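# Press a jar's lid fully onto the jar

## Task

A jar is standing free on the table. Push its lid downward, firmly, until it clicks onto the jar everywhere around its edge and sits level on the rim; if one side seats first, you may push on the side still sticking up. Contact between the lid and the wrist camera or its mount (which project from the palm heel on the little-finger side) makes the task fail. At the end the jar has to be upright on the table, neither jar nor lid may still be moving, and the result must hold without the robot supporting it. Release and pull the hands away once finished.

## Robot and tools

Robot: two arms, left_arm and right_arm, mounted facing each other across a table. Each carries an identical five-finger right hand, so the hands are not mirror images and every number means the same thing on both. A reference image of the hand can be shown with show_instructions.

World frame: one frame shared by both arms. Origin on the table surface halfway between the two arm bases; table top is z = 0, +z up. left_arm's base is on the +y side. The names left/right do not match image sides. Reported hand positions are in metres and may be a bit off at long reach; orientation is a quaternion wxyz.

Hand point and its axes: a point fixed to the palm, 0.05 m in front of it, where index pad and thumb tip meet in a pinch. Its +z runs along the straightened fingers (fingertips 0.06-0.07 m past the point), +y points out of the palm, +x runs across the palm toward the little finger. The hand extends 0.08 m from the point on the little-finger side, and 0.02 m (thumb folded in front) to 0.09 m on the thumb side. A wrist camera bracket on the little-finger side protrudes 0.03 m beyond the point along +y and 0.11 m across; it must never touch the lid, so press with fingers or palm away from that side.

Row format (used by execute_actions and move): 28 numbers, each in [-1, 1], always for both arms: left_arm dx, dy, dz, rx, ry, rz, then left_gripper little, ring, middle, index, thumb_bend, thumb_turn, force_limit, speed; then the same 14 for right_arm/right_gripper. dx..rz are an offset, not a pose: the target relative to the hand point's measured pose at the start of the action (for the first action of a call, the last pose a result reported), expressed in the hand point's own axes. Scale: 1.0 equals 0.6 m of travel or 180 degrees; rx, ry, rz form a single rotation vector. Every row in an action is measured from that same start pose. Optionally 12 more numbers in [0, 1] follow: stiffness scales for the six joints of left_arm then right_arm, kept until changed.

Hand numbers are absolute targets, not offsets. Fingers: +1 straight, -1 fully curled. thumb_bend: +1 straight, -1 bent. thumb_turn: +1 beside the palm, -1 in front of it. Pinch is roughly index -0.22, thumb_bend -0.75, thumb_turn -0.57. force_limit maps -1..+1 to about 0..10 N at the fingertip (0..15 N for thumb motors), applies only to closing. speed maps -1..+1 from nearly stopped to full (whole travel 0.6 s). No value means 'unchanged': to keep a hand as is, resend its last eight numbers, or if none were sent yet, its hand_measured six values plus hand_force_limit and hand_speed. A motor only starts when its target changes by 0.01 or more.

execute_actions(actions): a list of actions; each action is up to 15 rows, one per 1/30 s step, the last row repeated to fill 15 steps. Empty list returns state and images only. Per step the commanded pose is clipped to 100 mm and 16 degrees from the measured pose, so large offsets need several actions.

move(target, speed, stop_force, blocking): target is one 28-number row, offsets from the pose in the latest result showing one. Each hand point follows a straight line; all paths finish together, lasting 0.5-10 s. speed in m/s, 0.002-0.5 (default 0.25); rotation capped at twice that in rad/s. stop_force in N, 9-40, one value for both arms: an arm's path ends when its wrist sensor feels that much extra push against the motion for two steps, then it backs off two steps and holds. Use it with a very slow speed for firm pressing; it is unreliable if the hand rotates during the move, and should be omitted when moving away from something being pressed. Not allowed before 0.2 s of scene time or with blocking=false. blocking=false returns after 0.5 s; then use wait or stop before other motion. The result adds a 'move:' line: done, off_target, moving, held, fault or contact per arm, plus limits such as paced (pose clipped) or held (steps blocked), and distance to target.

wait(seconds): 0-10, arms hold their last command. stop(): brakes a running move. zoom_image(camera, region): camera is cam_high, cam_low, cam_left_wrist or cam_right_wrist; region [x0, y0, x1, y1] in pixels, at most 504x504. finished_scene(scene): ends scene number given (1 or 2) and reports success; irreversible.

Results: per-arm pose and velocities, Hand target lines, joint positions and torques, Wrist force/torque in the end effector's axes (offset up to ~4 N, noise, saturates near 50 N; pressing on a surface reads as force back into the arm), hand_measured, hand_stopped_by (moving, target, force, stalled, fault), hand_load_n (positive pushes a finger open; near 0 means grip lost). 'pose unreachable' means the clearance check altered a command. MOTOR HOT warns from 70 °C; at 85 °C the arm brakes until cool.

Cameras: cam_high and cam_low 896x504, wrist cameras 616x616 fisheye.

Avoid: the arms are stiff, so targets slightly past contact or fast touches can trigger a fault (joint torque over limit, or 150 N external force) that stops the arm for 10 s. Wrist joints tolerate only 25.2 N m, the others 135 N m. Never let the arms collide or press on each other. Don't knock the jar over or off the table; loose objects may get brief random nudges. Press slowly with stop_force, check the lid is level all round, then lift clear without stop_force.

Each tool is called as name(argument=value, ...) on one line, values as JSON.

Reference images:

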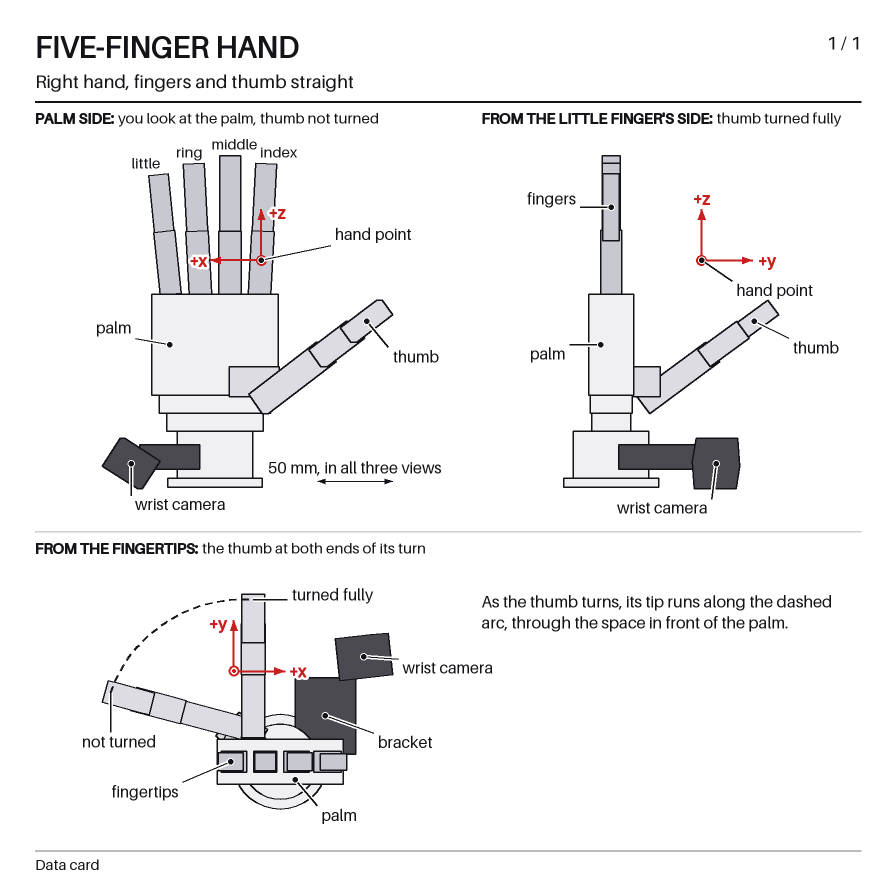

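## Session

execute_actions(actions=[])

Scene clock: 0.00 s.
left_arm: end_effector_position=(+0.3135, +0.3933, +0.4830) hand_measured=(+1.000, +1.000, +1.000, +1.000, +1.000, +1.000) hand_load_n=(+0.0, +0.0, +0.0, +0.0, +0.0, +0.0) hand_stopped_by=(target, target, target, target, target, target) hand_force_limit=0.00 hand_speed=-0.80 end_effector_quat_wxyz=(+0.009, +0.405, +0.914, -0.009) end_effector_velocity=(+0.000, +0.000, +0.000) end_effector_angular_velocity=(-0.000, -0.001, +0.000) | right_arm: end_effector_position=(+0.0865, -0.2554, +0.4892) hand_measured=(+1.000, +1.000, +1.000, +1.000, +1.000, +1.000) hand_load_n=(+0.0, +0.0, +0.0, +0.0, +0.0, +0.0) hand_stopped_by=(target, target, target, target, target, target) hand_force_limit=0.00 hand_speed=-0.80 end_effector_quat_wxyz=(+0.039, -0.386, +0.922, +0.009) end_effector_velocity=(-0.000, -0.000, -0.000) end_effector_angular_velocity=(+0.001, -0.001, +0.000)
Joint positions: left_arm=[ 0.537 -1.732  1.33   1.948  1.572 -1.917] | right_arm=[-1.181 -1.753  1.32   1.923  1.559 -1.885]
Joint velocities: left_arm=[ 0.    -0.    -0.001  0.    -0.001  0.   ] | right_arm=[ 0.    -0.001  0.001 -0.001 -0.    -0.   ]
Joint torques (N m, as the arm reports them, + toward a larger angle): no reading
Motor temperatures (°C, as the motors report them): left_arm=[30 29 32 37 36 36] | right_arm=[33 32 30 40 36 40]
Wrist force (N, on the end effector, along its own x y z axes, offset not removed): no reading
Wrist torque (N m, same axes, about the end effector's origin, offset not removed): no reading
Hand target (left_arm): +0.313, +0.393, +0.483; +0.009, +0.405, +0.914, -0.009
Hand target (right_arm): +0.086, -0.255, +0.489; +0.039, -0.386, +0.922, +0.009
Joint stiffness scale: left_arm=[1. 1. 1. 1. 1. 1.] | right_arm=[1. 1. 1. 1. 1. 1.]

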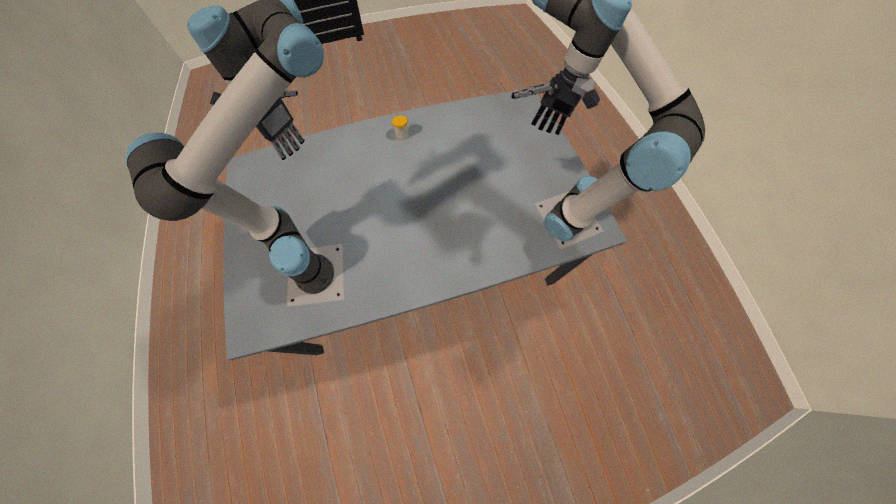

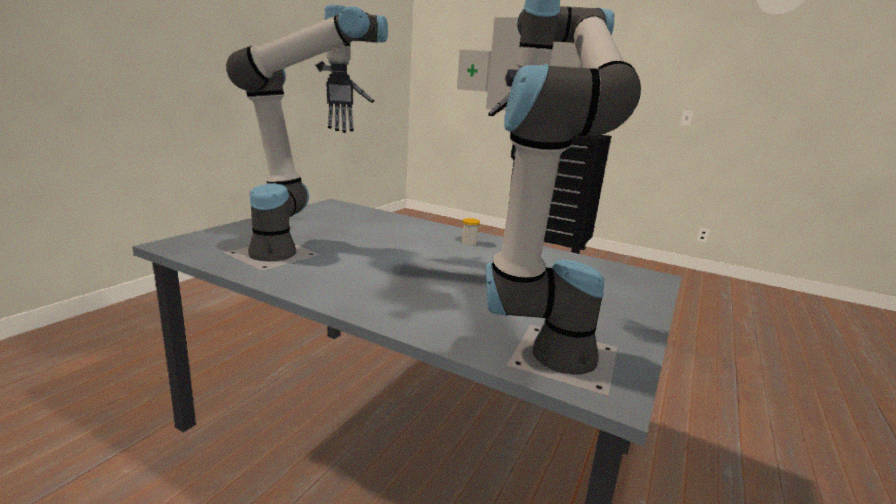

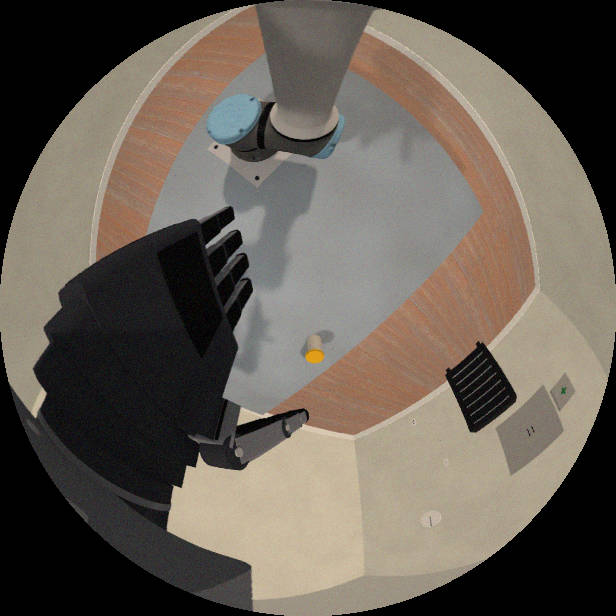

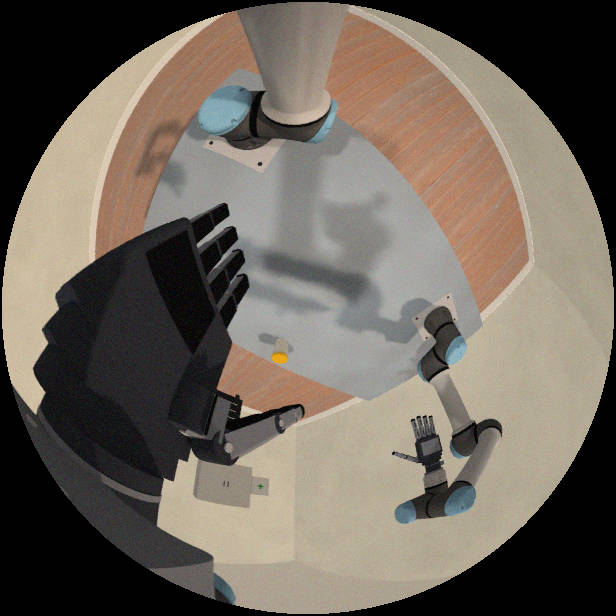

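zoom_image(camera="cam_low", region=[420, 190, 520, 270])

zoom_image(camera="cam_high", region=[350, 90, 450, 160])

Region (420, 190, 520, 270) of cam_low's 896x504 image, scaled by 5.040, with more detail than that image has; it fills the top 403 rows of this view, and the rest is white.

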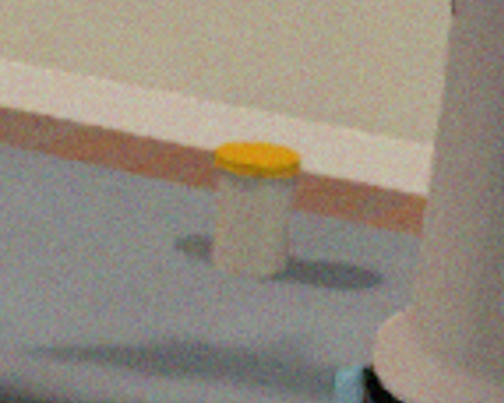

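Region (350, 90, 450, 160) of cam_high's 896x504 image, scaled by 5.040, with more detail than that image has; it fills the top 353 rows of this view, and the rest is white.

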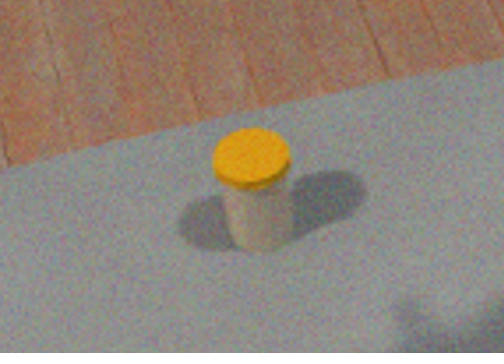

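zoom_image(camera="cam_left_wrist", region=[280, 315, 350, 385])

zoom_image(camera="cam_right_wrist", region=[245, 320, 315, 390])

Region (280, 315, 350, 385) of cam_left_wrist's 616x616 image, scaled by 7.200, with more detail than that image has.

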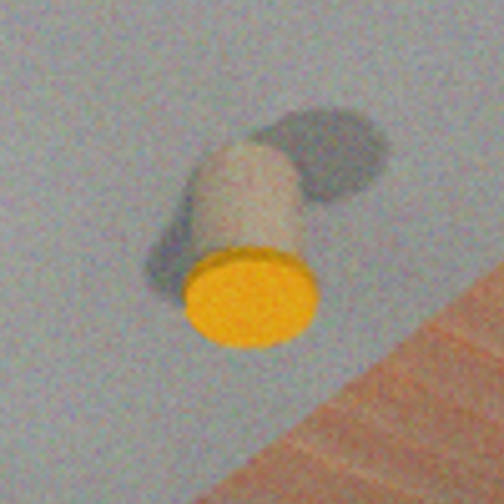

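Region (245, 320, 315, 390) of cam_right_wrist's 616x616 image, scaled by 7.200, with more detail than that image has.

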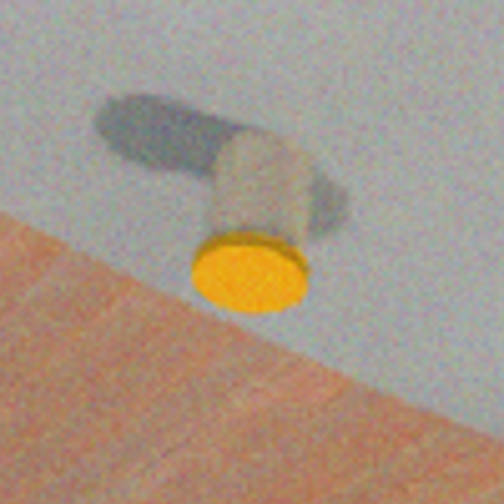

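move(target=[-0.899,-0.119,0.444,-0.377,-0.3844,0.397,1,1,1,1,1,1,0,-0.8, 0,0,0,0,0,0,1,1,1,1,1,1,0,-0.8], speed=0.4)

Scene clock: 57.23 s.
left_arm: end_effector_position=(+0.6234, -0.0608, +0.2296) hand_measured=(+1.000, +1.000, +1.000, +1.000, +1.000, +1.000) hand_load_n=(+0.0, +0.0, +0.0, +0.0, +0.0, +0.0) hand_stopped_by=(target, target, target, target, target, target) hand_force_limit=0.00 hand_speed=-0.80 end_effector_quat_wxyz=(+0.663, +0.664, +0.246, +0.244) end_effector_velocity=(-0.001, -0.002, -0.003) end_effector_angular_velocity=(+0.002, +0.000, -0.009) | right_arm: end_effector_position=(+0.0865, -0.2554, +0.4892) hand_measured=(+1.000, +1.000, +1.000, +1.000, +1.000, +1.000) hand_load_n=(+0.0, +0.0, +0.0, +0.0, +0.0, +0.0) hand_stopped_by=(target, target, target, target, target, target) hand_force_limit=0.00 hand_speed=-0.80 end_effector_quat_wxyz=(+0.039, -0.386, +0.922, +0.009) end_effector_velocity=(-0.000, -0.000, +0.000) end_effector_angular_velocity=(-0.001, +0.002, +0.000)
Joint positions: left_arm=[ 0.788 -0.968  1.636 -0.666  1.505 -0.002] | right_arm=[-1.181 -1.753  1.32   1.923  1.559 -1.885]
Joint velocities: left_arm=[ 0.     0.007 -0.004 -0.002  0.01   0.001] | right_arm=[-0.     0.001 -0.001  0.002  0.    -0.   ]
Joint torques (N m, as the arm reports them, + toward a larger angle): left_arm=[  0.57 -39.51 -18.81  -2.03   0.16   0.58] | right_arm=[  1.28  -9.84 -16.73   2.11   0.06   0.07]
Motor temperatures (°C, as the motors report them): left_arm=[30 29 32 37 36 36] | right_arm=[33 32 30 40 36 40]
Wrist force (N, on the end effector, along its own x y z axes, offset not removed): left_arm=[0.1 1.1 0.1] | right_arm=[1.0 -0.4 0.8]
Wrist torque (N m, same axes, about the end effector's origin, offset not removed): left_arm=[0.28 0.05 -0.15] | right_arm=[-0.03 0.04 0.04]
Hand target (left_arm): +0.625, -0.061, +0.229; +0.663, +0.664, +0.245, +0.244
Hand target (right_arm): +0.086, -0.255, +0.489; +0.039, -0.386, +0.922, +0.009
Off the commanded pose (left_arm): 0.001 m, 0 deg.
Off the commanded pose (right_arm): 0.000 m, 0 deg.
Joint stiffness scale: left_arm=[1. 1. 1. 1. 1. 1.] | right_arm=[1. 1. 1. 1. 1. 1.]
move: done

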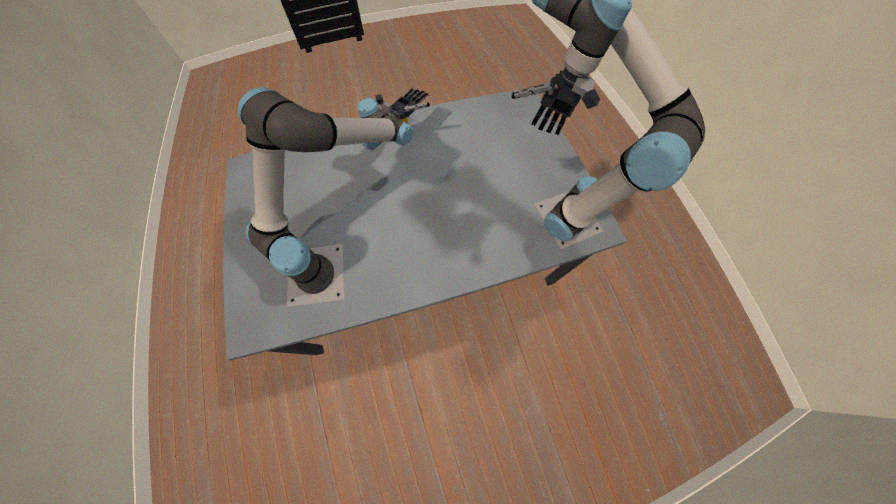

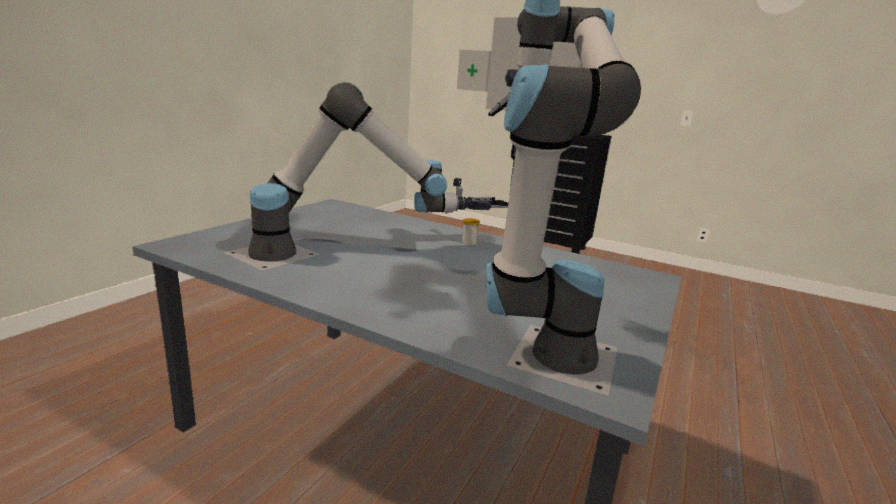

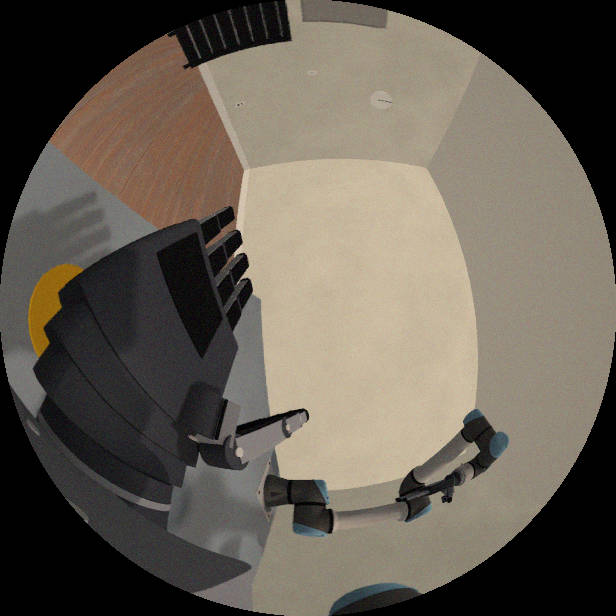

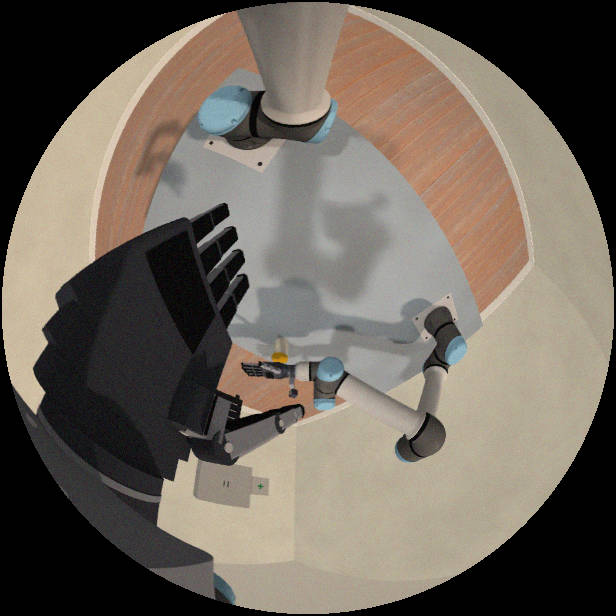

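zoom_image(camera="cam_left_wrist", region=[0, 240, 140, 400])

zoom_image(camera="cam_low", region=[410, 160, 530, 260])

zoom_image(camera="cam_right_wrist", region=[230, 325, 350, 415])

Region (0, 240, 140, 400) of cam_left_wrist's 616x616 image, scaled by 3.150, with more detail than that image has; it fills the left 441 columns of this view, and the rest is white.

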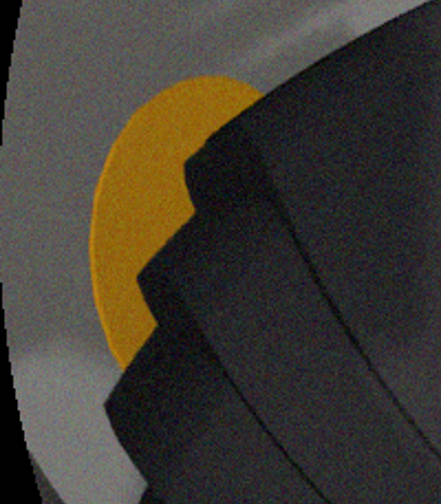

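Region (410, 160, 530, 260) of cam_low's 896x504 image, scaled by 4.200, with more detail than that image has.

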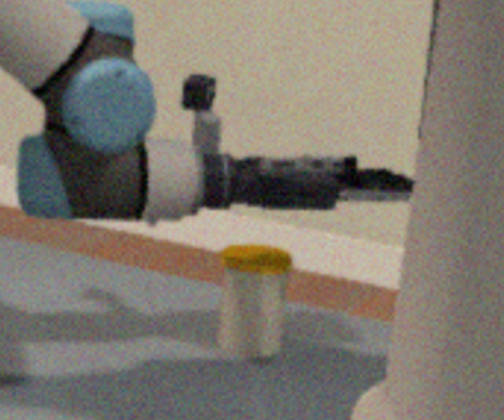

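Region (230, 325, 350, 415) of cam_right_wrist's 616x616 image, scaled by 4.200, with more detail than that image has; it fills the top 378 rows of this view, and the rest is white.

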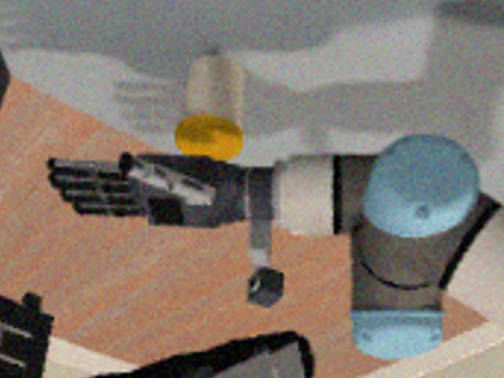

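move(target=[0.0417,-0.073,-0.0283,0,0,0,1,1,1,1,1,1,0,-0.8, 0,0,0,0,0,0,1,1,1,1,1,1,0,-0.8], speed=0.12)

Scene clock: 71.43 s.
left_arm: end_effector_position=(+0.6311, -0.0327, +0.1870) hand_measured=(+1.000, +1.000, +1.000, +1.000, +1.000, +1.000) hand_load_n=(+0.0, +0.0, +0.0, +0.0, +0.0, +0.0) hand_stopped_by=(target, target, target, target, target, target) hand_force_limit=0.00 hand_speed=-0.80 end_effector_quat_wxyz=(+0.663, +0.664, +0.246, +0.244) end_effector_velocity=(-0.001, -0.002, +0.005) end_effector_angular_velocity=(-0.015, -0.012, -0.008) | right_arm: end_effector_position=(+0.0865, -0.2554, +0.4892) hand_measured=(+1.000, +1.000, +1.000, +1.000, +1.000, +1.000) hand_load_n=(+0.0, +0.0, +0.0, +0.0, +0.0, +0.0) hand_stopped_by=(target, target, target, target, target, target) hand_force_limit=0.00 hand_speed=-0.80 end_effector_quat_wxyz=(+0.039, -0.386, +0.922, +0.009) end_effector_velocity=(+0.001, +0.000, -0.000) end_effector_angular_velocity=(+0.000, -0.001, -0.002)
Joint positions: left_arm=[ 0.831 -0.922  1.697 -0.773  1.548 -0.002] | right_arm=[-1.181 -1.753  1.32   1.923  1.559 -1.885]
Joint velocities: left_arm=[-0.     0.    -0.    -0.019  0.007 -0.   ] | right_arm=[-0.001  0.     0.    -0.001  0.     0.001]
Joint torques (N m, as the arm reports them, + toward a larger angle): left_arm=[ -0.47 -39.26 -13.74  -2.11   0.13   0.12] | right_arm=[  0.81  -9.42 -17.75   2.14   0.05   0.22]
Motor temperatures (°C, as the motors report them): left_arm=[30 29 32 37 36 36] | right_arm=[33 32 30 40 36 40]
Wrist force (N, on the end effector, along its own x y z axes, offset not removed): left_arm=[-3.7 -5.5 -0.2] | right_arm=[-0.6 -1.5 0.5]
Wrist torque (N m, same axes, about the end effector's origin, offset not removed): left_arm=[-0.90 0.58 -0.84] | right_arm=[-0.19 0.26 -0.05]
Hand target (left_arm): +0.631, -0.032, +0.186; +0.663, +0.664, +0.246, +0.244
Hand target (right_arm): +0.086, -0.255, +0.489; +0.039, -0.386, +0.922, +0.009
Off the commanded pose (left_arm): 0.002 m, 0 deg.
Off the commanded pose (right_arm): 0.000 m, 0 deg.
Joint stiffness scale: left_arm=[1. 1. 1. 1. 1. 1.] | right_arm=[1. 1. 1. 1. 1. 1.]
move: done

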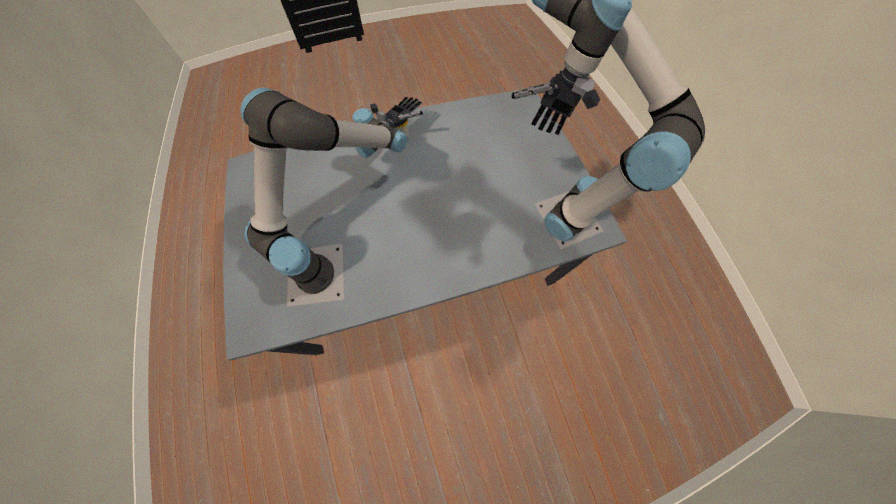

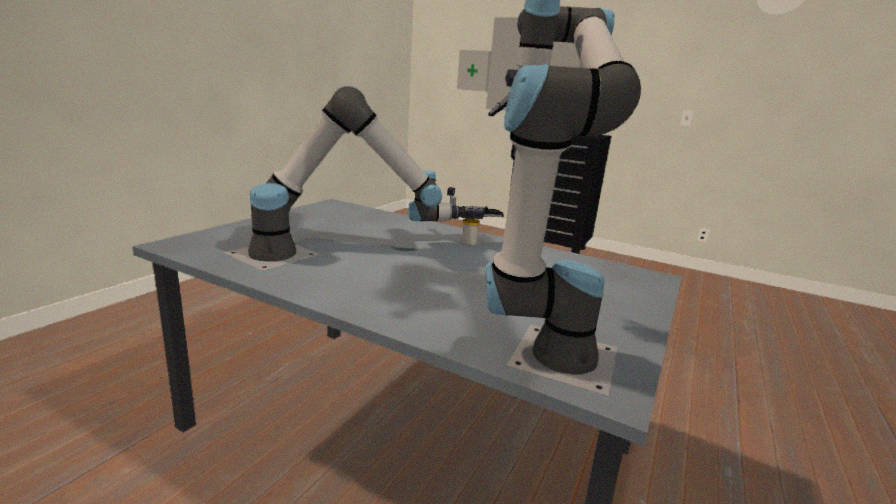

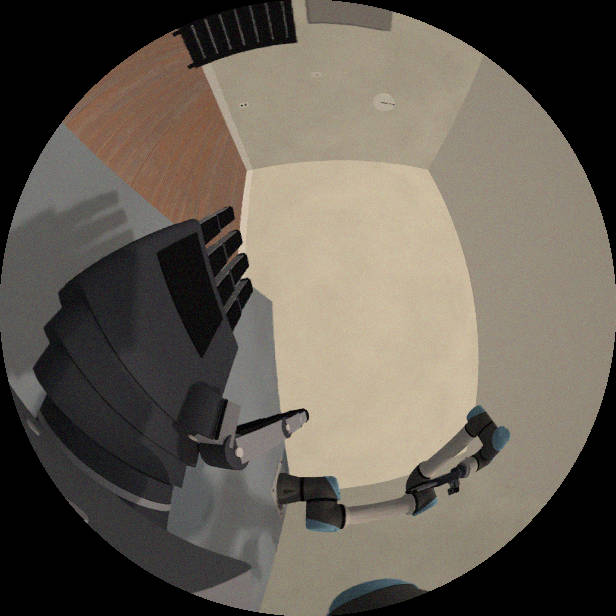

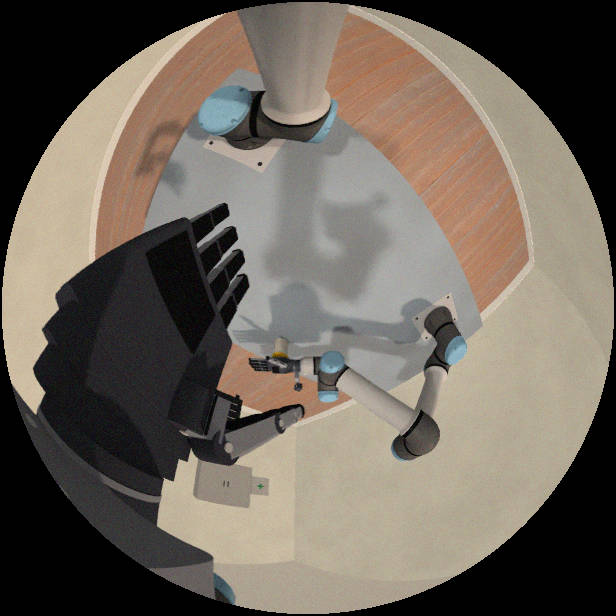

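zoom_image(camera="cam_low", region=[420, 175, 520, 255])

zoom_image(camera="cam_right_wrist", region=[240, 325, 330, 400])

zoom_image(camera="cam_high", region=[350, 85, 440, 160])

Region (420, 175, 520, 255) of cam_low's 896x504 image, scaled by 5.040, with more detail than that image has; it fills the top 403 rows of this view, and the rest is white.

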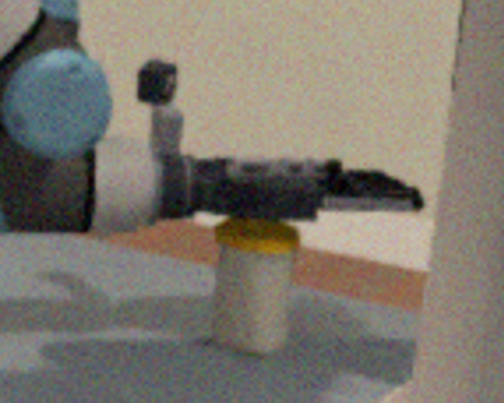

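Region (240, 325, 330, 400) of cam_right_wrist's 616x616 image, scaled by 5.600, with more detail than that image has.

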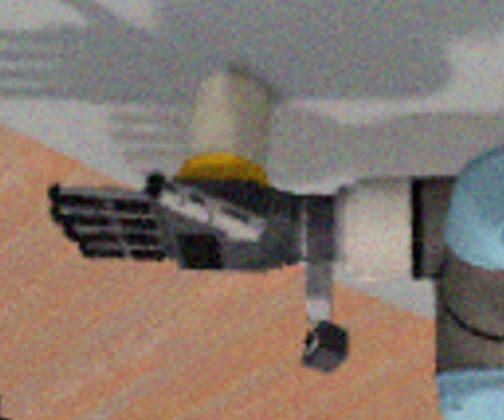

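Region (350, 85, 440, 160) of cam_high's 896x504 image, scaled by 5.600, with more detail than that image has.

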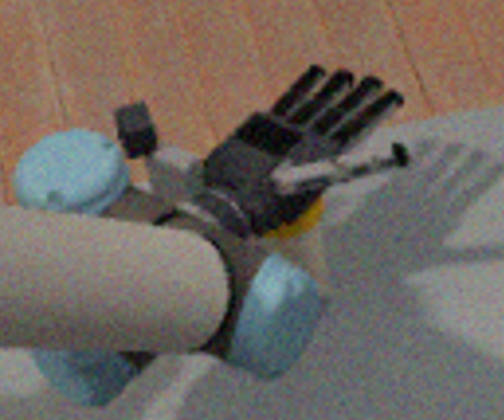

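move(target=[0,-0.055,0,0,0,0,1,1,1,1,1,1,0,-0.8, 0,0,0,0,0,0,1,1,1,1,1,1,0,-0.8], speed=0.02, stop_force=20)

Scene clock: 80.83 s.
left_arm: end_effector_position=(+0.6320, -0.0341, +0.1691) hand_measured=(+1.000, +1.000, +1.000, +1.000, +1.000, +1.000) hand_load_n=(+0.0, +0.0, +0.0, +0.0, +0.0, +0.0) hand_stopped_by=(target, target, target, target, target, target) hand_force_limit=0.00 hand_speed=-0.80 end_effector_quat_wxyz=(+0.671, +0.656, +0.243, +0.246) end_effector_velocity=(+0.001, +0.000, -0.000) end_effector_angular_velocity=(-0.007, -0.006, +0.001) | right_arm: end_effector_position=(+0.0865, -0.2554, +0.4892) hand_measured=(+1.000, +1.000, +1.000, +1.000, +1.000, +1.000) hand_load_n=(+0.0, +0.0, +0.0, +0.0, +0.0, +0.0) hand_stopped_by=(target, target, target, target, target, target) hand_force_limit=0.00 hand_speed=-0.80 end_effector_quat_wxyz=(+0.039, -0.386, +0.922, +0.009) end_effector_velocity=(+0.000, -0.000, -0.000) end_effector_angular_velocity=(-0.001, +0.002, -0.002)
Joint positions: left_arm=[ 0.831 -0.881  1.702 -0.841  1.548 -0.002] | right_arm=[-1.181 -1.753  1.32   1.923  1.559 -1.885]
Joint velocities: left_arm=[ 0.001  0.005 -0.    -0.014  0.     0.   ] | right_arm=[-0.001  0.001  0.001  0.001 -0.     0.001]
Joint torques (N m, as the arm reports them, + toward a larger angle): left_arm=[ -1.9  -29.75 -10.1    0.61  -0.59   0.05] | right_arm=[  1.11 -10.2  -17.11   2.07  -0.04   0.08]
Motor temperatures (°C, as the motors report them): left_arm=[30 29 32 37 36 36] | right_arm=[33 32 30 40 36 40]
Wrist force (N, on the end effector, along its own x y z axes, offset not removed): left_arm=[-1.6 13.6 -2.5] | right_arm=[0.1 -3.0 -0.2]
Wrist torque (N m, same axes, about the end effector's origin, offset not removed): left_arm=[1.13 0.20 -0.26] | right_arm=[-0.42 0.04 -0.08]
Hand target (left_arm): +0.631, -0.033, +0.154; +0.663, +0.664, +0.246, +0.244
Hand target (right_arm): +0.086, -0.255, +0.489; +0.039, -0.386, +0.922, +0.009
Off the commanded pose (left_arm): 0.015 m, 1 deg.
Off the commanded pose (right_arm): 0.000 m, 0 deg.
Joint stiffness scale: left_arm=[1. 1. 1. 1. 1. 1.] | right_arm=[1. 1. 1. 1. 1. 1.]
move: off_target (left_arm)

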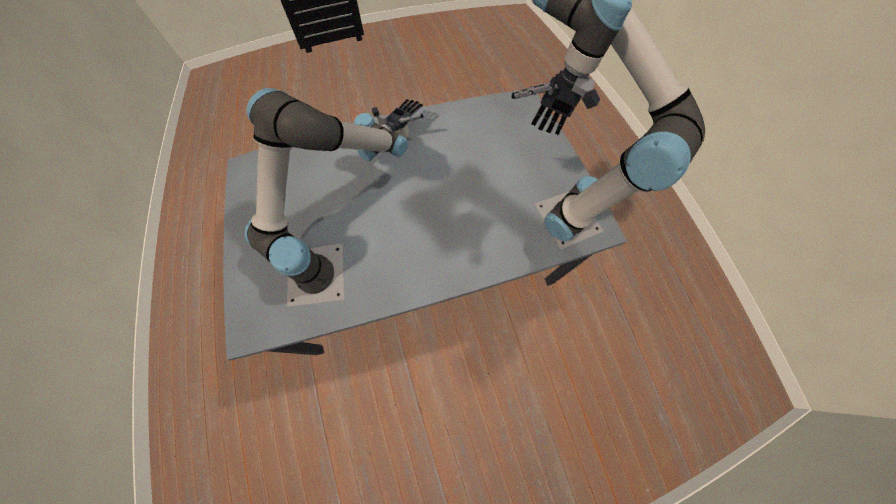

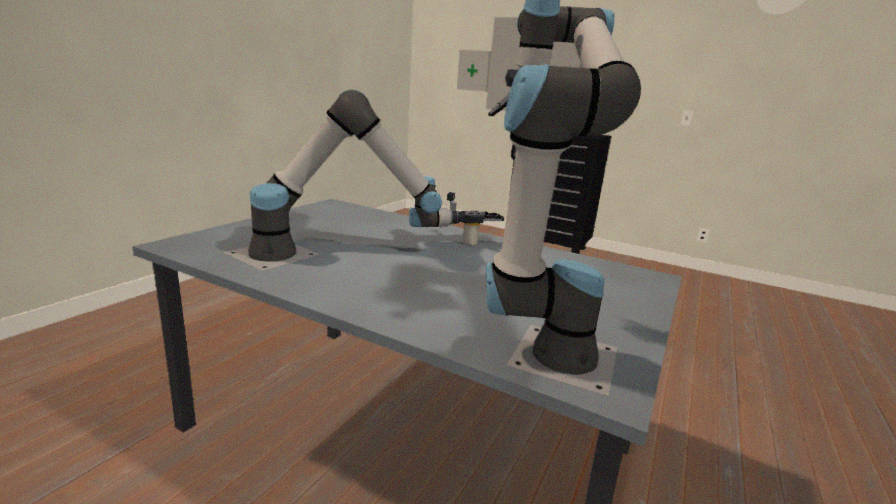

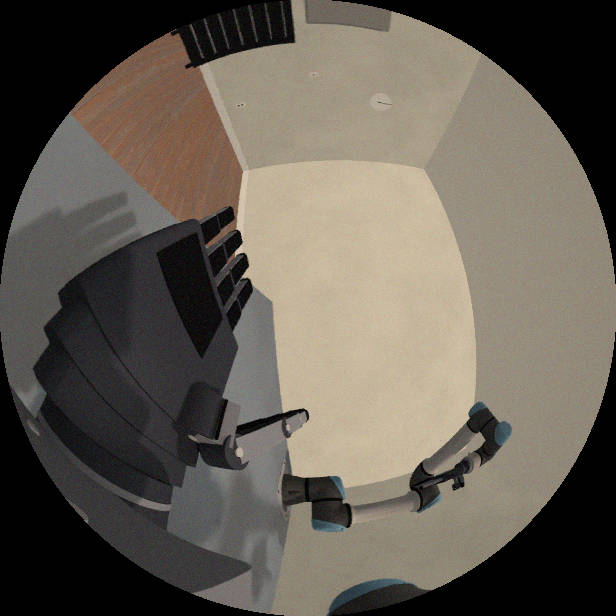

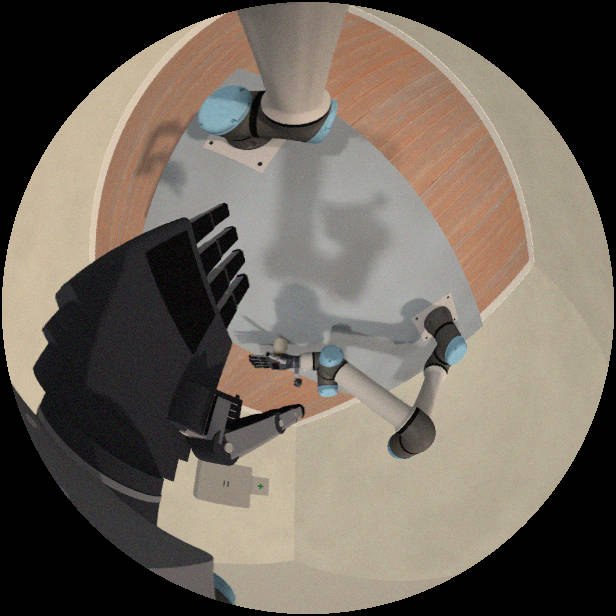

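move(target=[0,-0.0815,-0.016,0.0286,0,0,1,1,1,1,1,1,0,-0.8, 0,0,0,0,0,0,1,1,1,1,1,1,0,-0.8], speed=0.04)

Scene clock: 91.37 s.
left_arm: end_effector_position=(+0.6315, -0.0334, +0.1656) hand_measured=(+1.000, +1.000, +1.000, +1.000, +1.000, +1.000) hand_load_n=(+0.0, +0.0, +0.0, +0.0, +0.0, +0.0) hand_stopped_by=(target, target, target, target, target, target) hand_force_limit=0.00 hand_speed=-0.80 end_effector_quat_wxyz=(+0.667, +0.660, +0.244, +0.245) end_effector_velocity=(-0.000, -0.000, -0.001) end_effector_angular_velocity=(+0.002, +0.001, -0.001) | right_arm: end_effector_position=(+0.0865, -0.2554, +0.4892) hand_measured=(+1.000, +1.000, +1.000, +1.000, +1.000, +1.000) hand_load_n=(+0.0, +0.0, +0.0, +0.0, +0.0, +0.0) hand_stopped_by=(target, target, target, target, target, target) hand_force_limit=0.00 hand_speed=-0.80 end_effector_quat_wxyz=(+0.039, -0.386, +0.922, +0.009) end_effector_velocity=(-0.000, -0.000, +0.000) end_effector_angular_velocity=(-0.000, +0.000, -0.002)
Joint positions: left_arm=[ 0.831 -0.881  1.703 -0.831  1.548 -0.003] | right_arm=[-1.181 -1.753  1.32   1.923  1.559 -1.885]
Joint velocities: left_arm=[-0.     0.001  0.     0.001  0.001  0.   ] | right_arm=[-0.001 -0.001 -0.     0.002  0.     0.001]
Joint torques (N m, as the arm reports them, + toward a larger angle): left_arm=[ -2.53 -13.7    4.98   7.53  -0.46  -0.34] | right_arm=[  1.19  -9.3  -16.79   2.1    0.29   0.14]
Motor temperatures (°C, as the motors report them): left_arm=[30 29 32 37 36 36] | right_arm=[33 32 30 40 36 40]
Wrist force (N, on the end effector, along its own x y z axes, offset not removed): left_arm=[-0.5 42.4 4.9] | right_arm=[-0.9 1.3 -1.1]
Wrist torque (N m, same axes, about the end effector's origin, offset not removed): left_arm=[2.74 -0.02 1.24] | right_arm=[0.27 0.30 -0.03]
Hand target (left_arm): +0.625, -0.026, +0.121; +0.640, +0.686, +0.254, +0.235
Hand target (right_arm): +0.086, -0.255, +0.489; +0.039, -0.386, +0.922, +0.009
Off the commanded pose (left_arm): 0.046 m, 4 deg.
Off the commanded pose (right_arm): 0.000 m, 0 deg.
Joint stiffness scale: left_arm=[1. 1. 1. 1. 1. 1.] | right_arm=[1. 1. 1. 1. 1. 1.]
move: off_target (left_arm)

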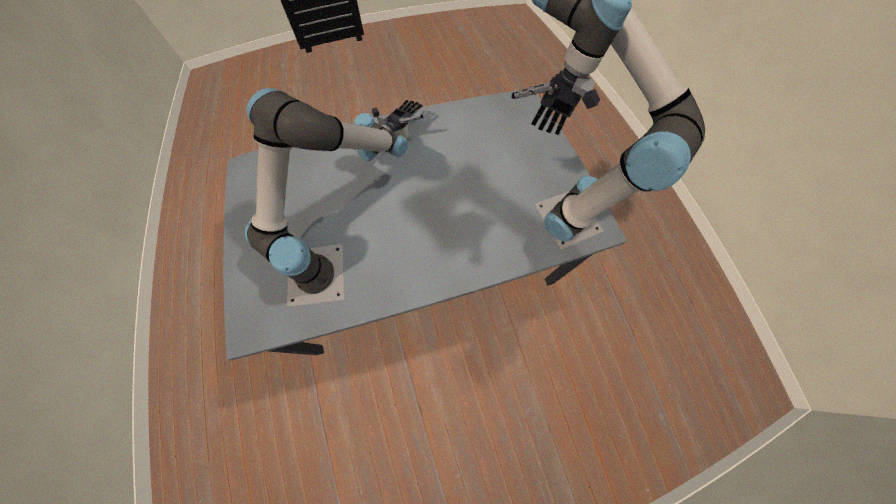

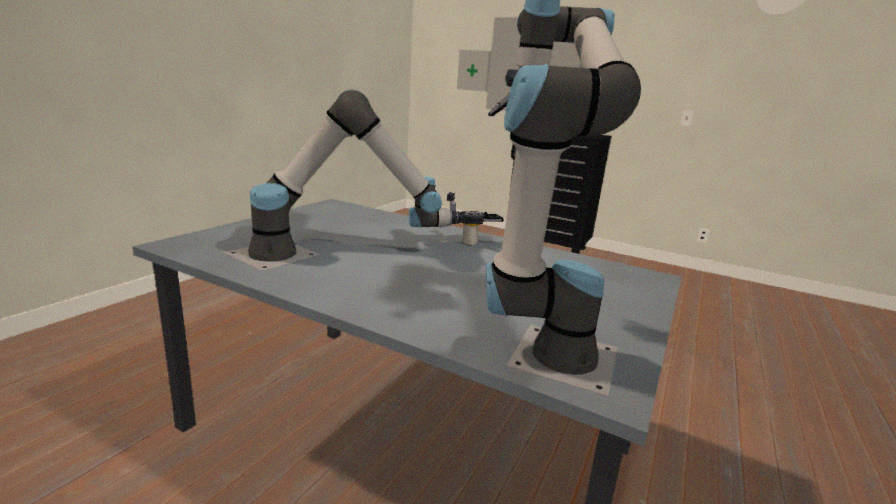

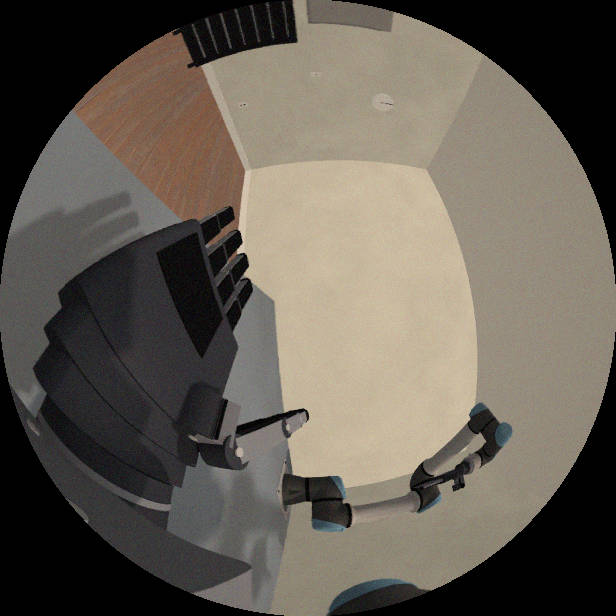

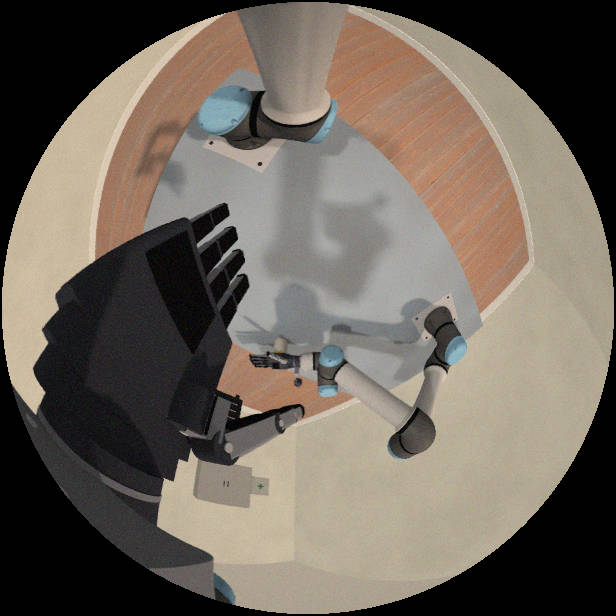

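execute_actions(actions=[[[0,-0.078,-0.0167,0.026,0,0,1,1,1,1,1,1,0,-0.8,0,0,0,0,0,0,1,1,1,1,1,1,0,-0.8],[0,-0.0815,-0.017,0.0274,0,0,1,1,1,1,1,1,0,-0.8,0,0,0,0,0,0,1,1,1,1,1,1,0,-0.8],[0,-0.085,-0.0174,0.0288,0,0,1,1,1,1,1,1,0,-0.8,0,0,0,0,0,0,1,1,1,1,1,1,0,-0.8],[0,-0.0885,-0.0178,0.0302,0,0,1,1,1,1,1,1,0,-0.8,0,0,0,0,0,0,1,1,1,1,1,1,0,-0.8],[0,-0.092,-0.0182,0.0316,0,0,1,1,1,1,1,1,0,-0.8,0,0,0,0,0,0,1,1,1,1,1,1,0,-0.8],[0,-0.0955,-0.0186,0.033,0,0,1,1,1,1,1,1,0,-0.8,0,0,0,0,0,0,1,1,1,1,1,1,0,-0.8],[0,-0.099,-0.019,0.0344,0,0,1,1,1,1,1,1,0,-0.8,0,0,0,0,0,0,1,1,1,1,1,1,0,-0.8],[0,-0.1025,-0.0194,0.0358,0,0,1,1,1,1,1,1,0,-0.8,0,0,0,0,0,0,1,1,1,1,1,1,0,-0.8],[0,-0.1055,-0.0197,0.037,0,0,1,1,1,1,1,1,0,-0.8,0,0,0,0,0,0,1,1,1,1,1,1,0,-0.8],[0,-0.1077,-0.02,0.038,0,0,1,1,1,1,1,1,0,-0.8,0,0,0,0,0,0,1,1,1,1,1,1,0,-0.8]]])

Scene clock: 96.93 s.
left_arm: end_effector_position=(+0.6314, -0.0333, +0.1646) hand_measured=(+1.000, +1.000, +1.000, +1.000, +1.000, +1.000) hand_load_n=(+0.0, +0.0, +0.0, +0.0, +0.0, +0.0) hand_stopped_by=(target, target, target, target, target, target) hand_force_limit=0.00 hand_speed=-0.80 end_effector_quat_wxyz=(+0.664, +0.663, +0.246, +0.243) end_effector_velocity=(+0.002, -0.000, -0.000) end_effector_angular_velocity=(+0.007, +0.006, +0.002) | right_arm: end_effector_position=(+0.0865, -0.2554, +0.4892) hand_measured=(+1.000, +1.000, +1.000, +1.000, +1.000, +1.000) hand_load_n=(+0.0, +0.0, +0.0, +0.0, +0.0, +0.0) hand_stopped_by=(target, target, target, target, target, target) hand_force_limit=0.00 hand_speed=-0.80 end_effector_quat_wxyz=(+0.039, -0.386, +0.922, +0.009) end_effector_velocity=(+0.001, +0.000, -0.000) end_effector_angular_velocity=(-0.001, +0.001, +0.002)
Joint positions: left_arm=[ 0.831 -0.882  1.702 -0.82   1.548 -0.004] | right_arm=[-1.181 -1.753  1.32   1.923  1.559 -1.885]
Joint velocities: left_arm=[ 0.002 -0.    -0.007  0.016  0.    -0.   ] | right_arm=[-0.     0.002 -0.001 -0.     0.    -0.002]
Joint torques (N m, as the arm reports them, + toward a larger angle): left_arm=[-2.74 -3.14 16.19 11.92 -0.41 -0.87] | right_arm=[  0.75  -9.22 -16.88   2.15  -0.01   0.14]
Motor temperatures (°C, as the motors report them): left_arm=[30 29 32 37 36 36] | right_arm=[33 32 30 40 36 40]
Wrist force (N, on the end effector, along its own x y z axes, offset not removed): left_arm=[4.1 50.0 17.0] | right_arm=[-0.2 2.1 0.3]
Wrist torque (N m, same axes, about the end effector's origin, offset not removed): left_arm=[0.92 -1.13 1.92] | right_arm=[0.39 0.00 0.27]
Hand target (left_arm): +0.622, -0.023, +0.103; +0.626, +0.699, +0.259, +0.230
Hand target (right_arm): +0.086, -0.255, +0.489; +0.039, -0.386, +0.922, +0.009
Off the commanded pose (left_arm): 0.065 m, 6 deg.
Off the commanded pose (right_arm): 0.000 m, 0 deg.
Joint stiffness scale: left_arm=[1. 1. 1. 1. 1. 1.] | right_arm=[1. 1. 1. 1. 1. 1.]

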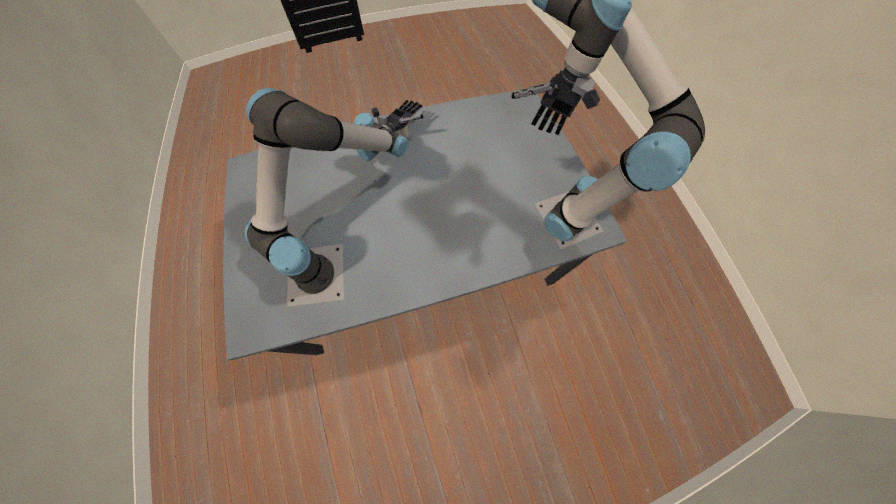

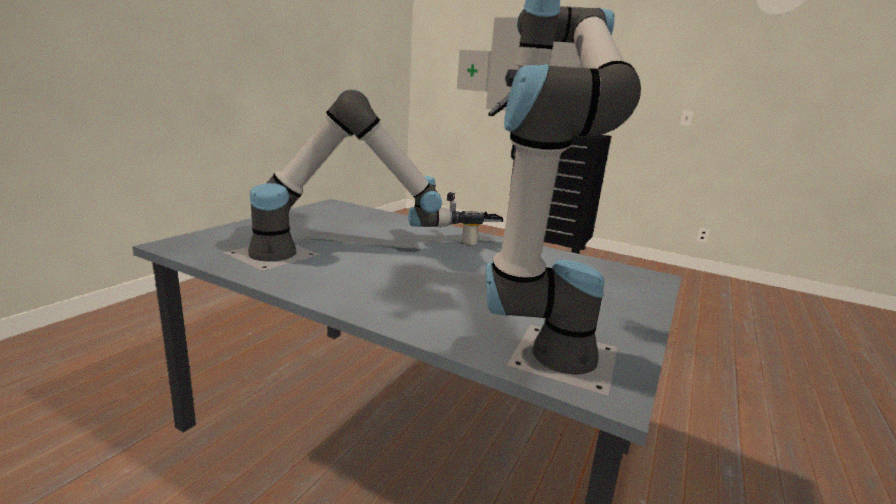

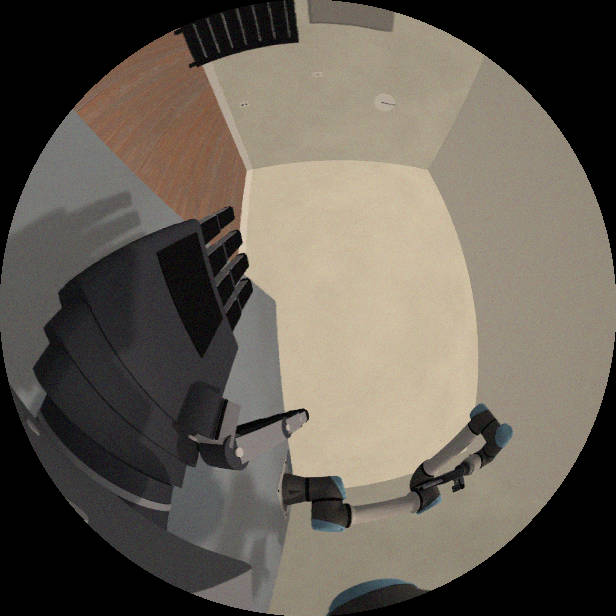

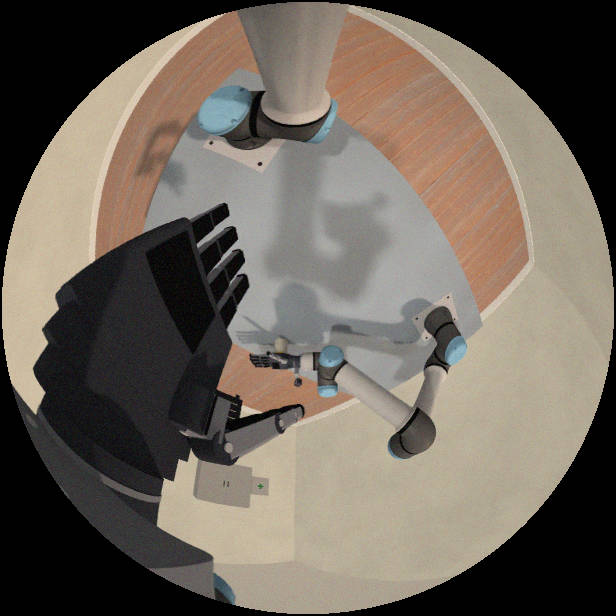

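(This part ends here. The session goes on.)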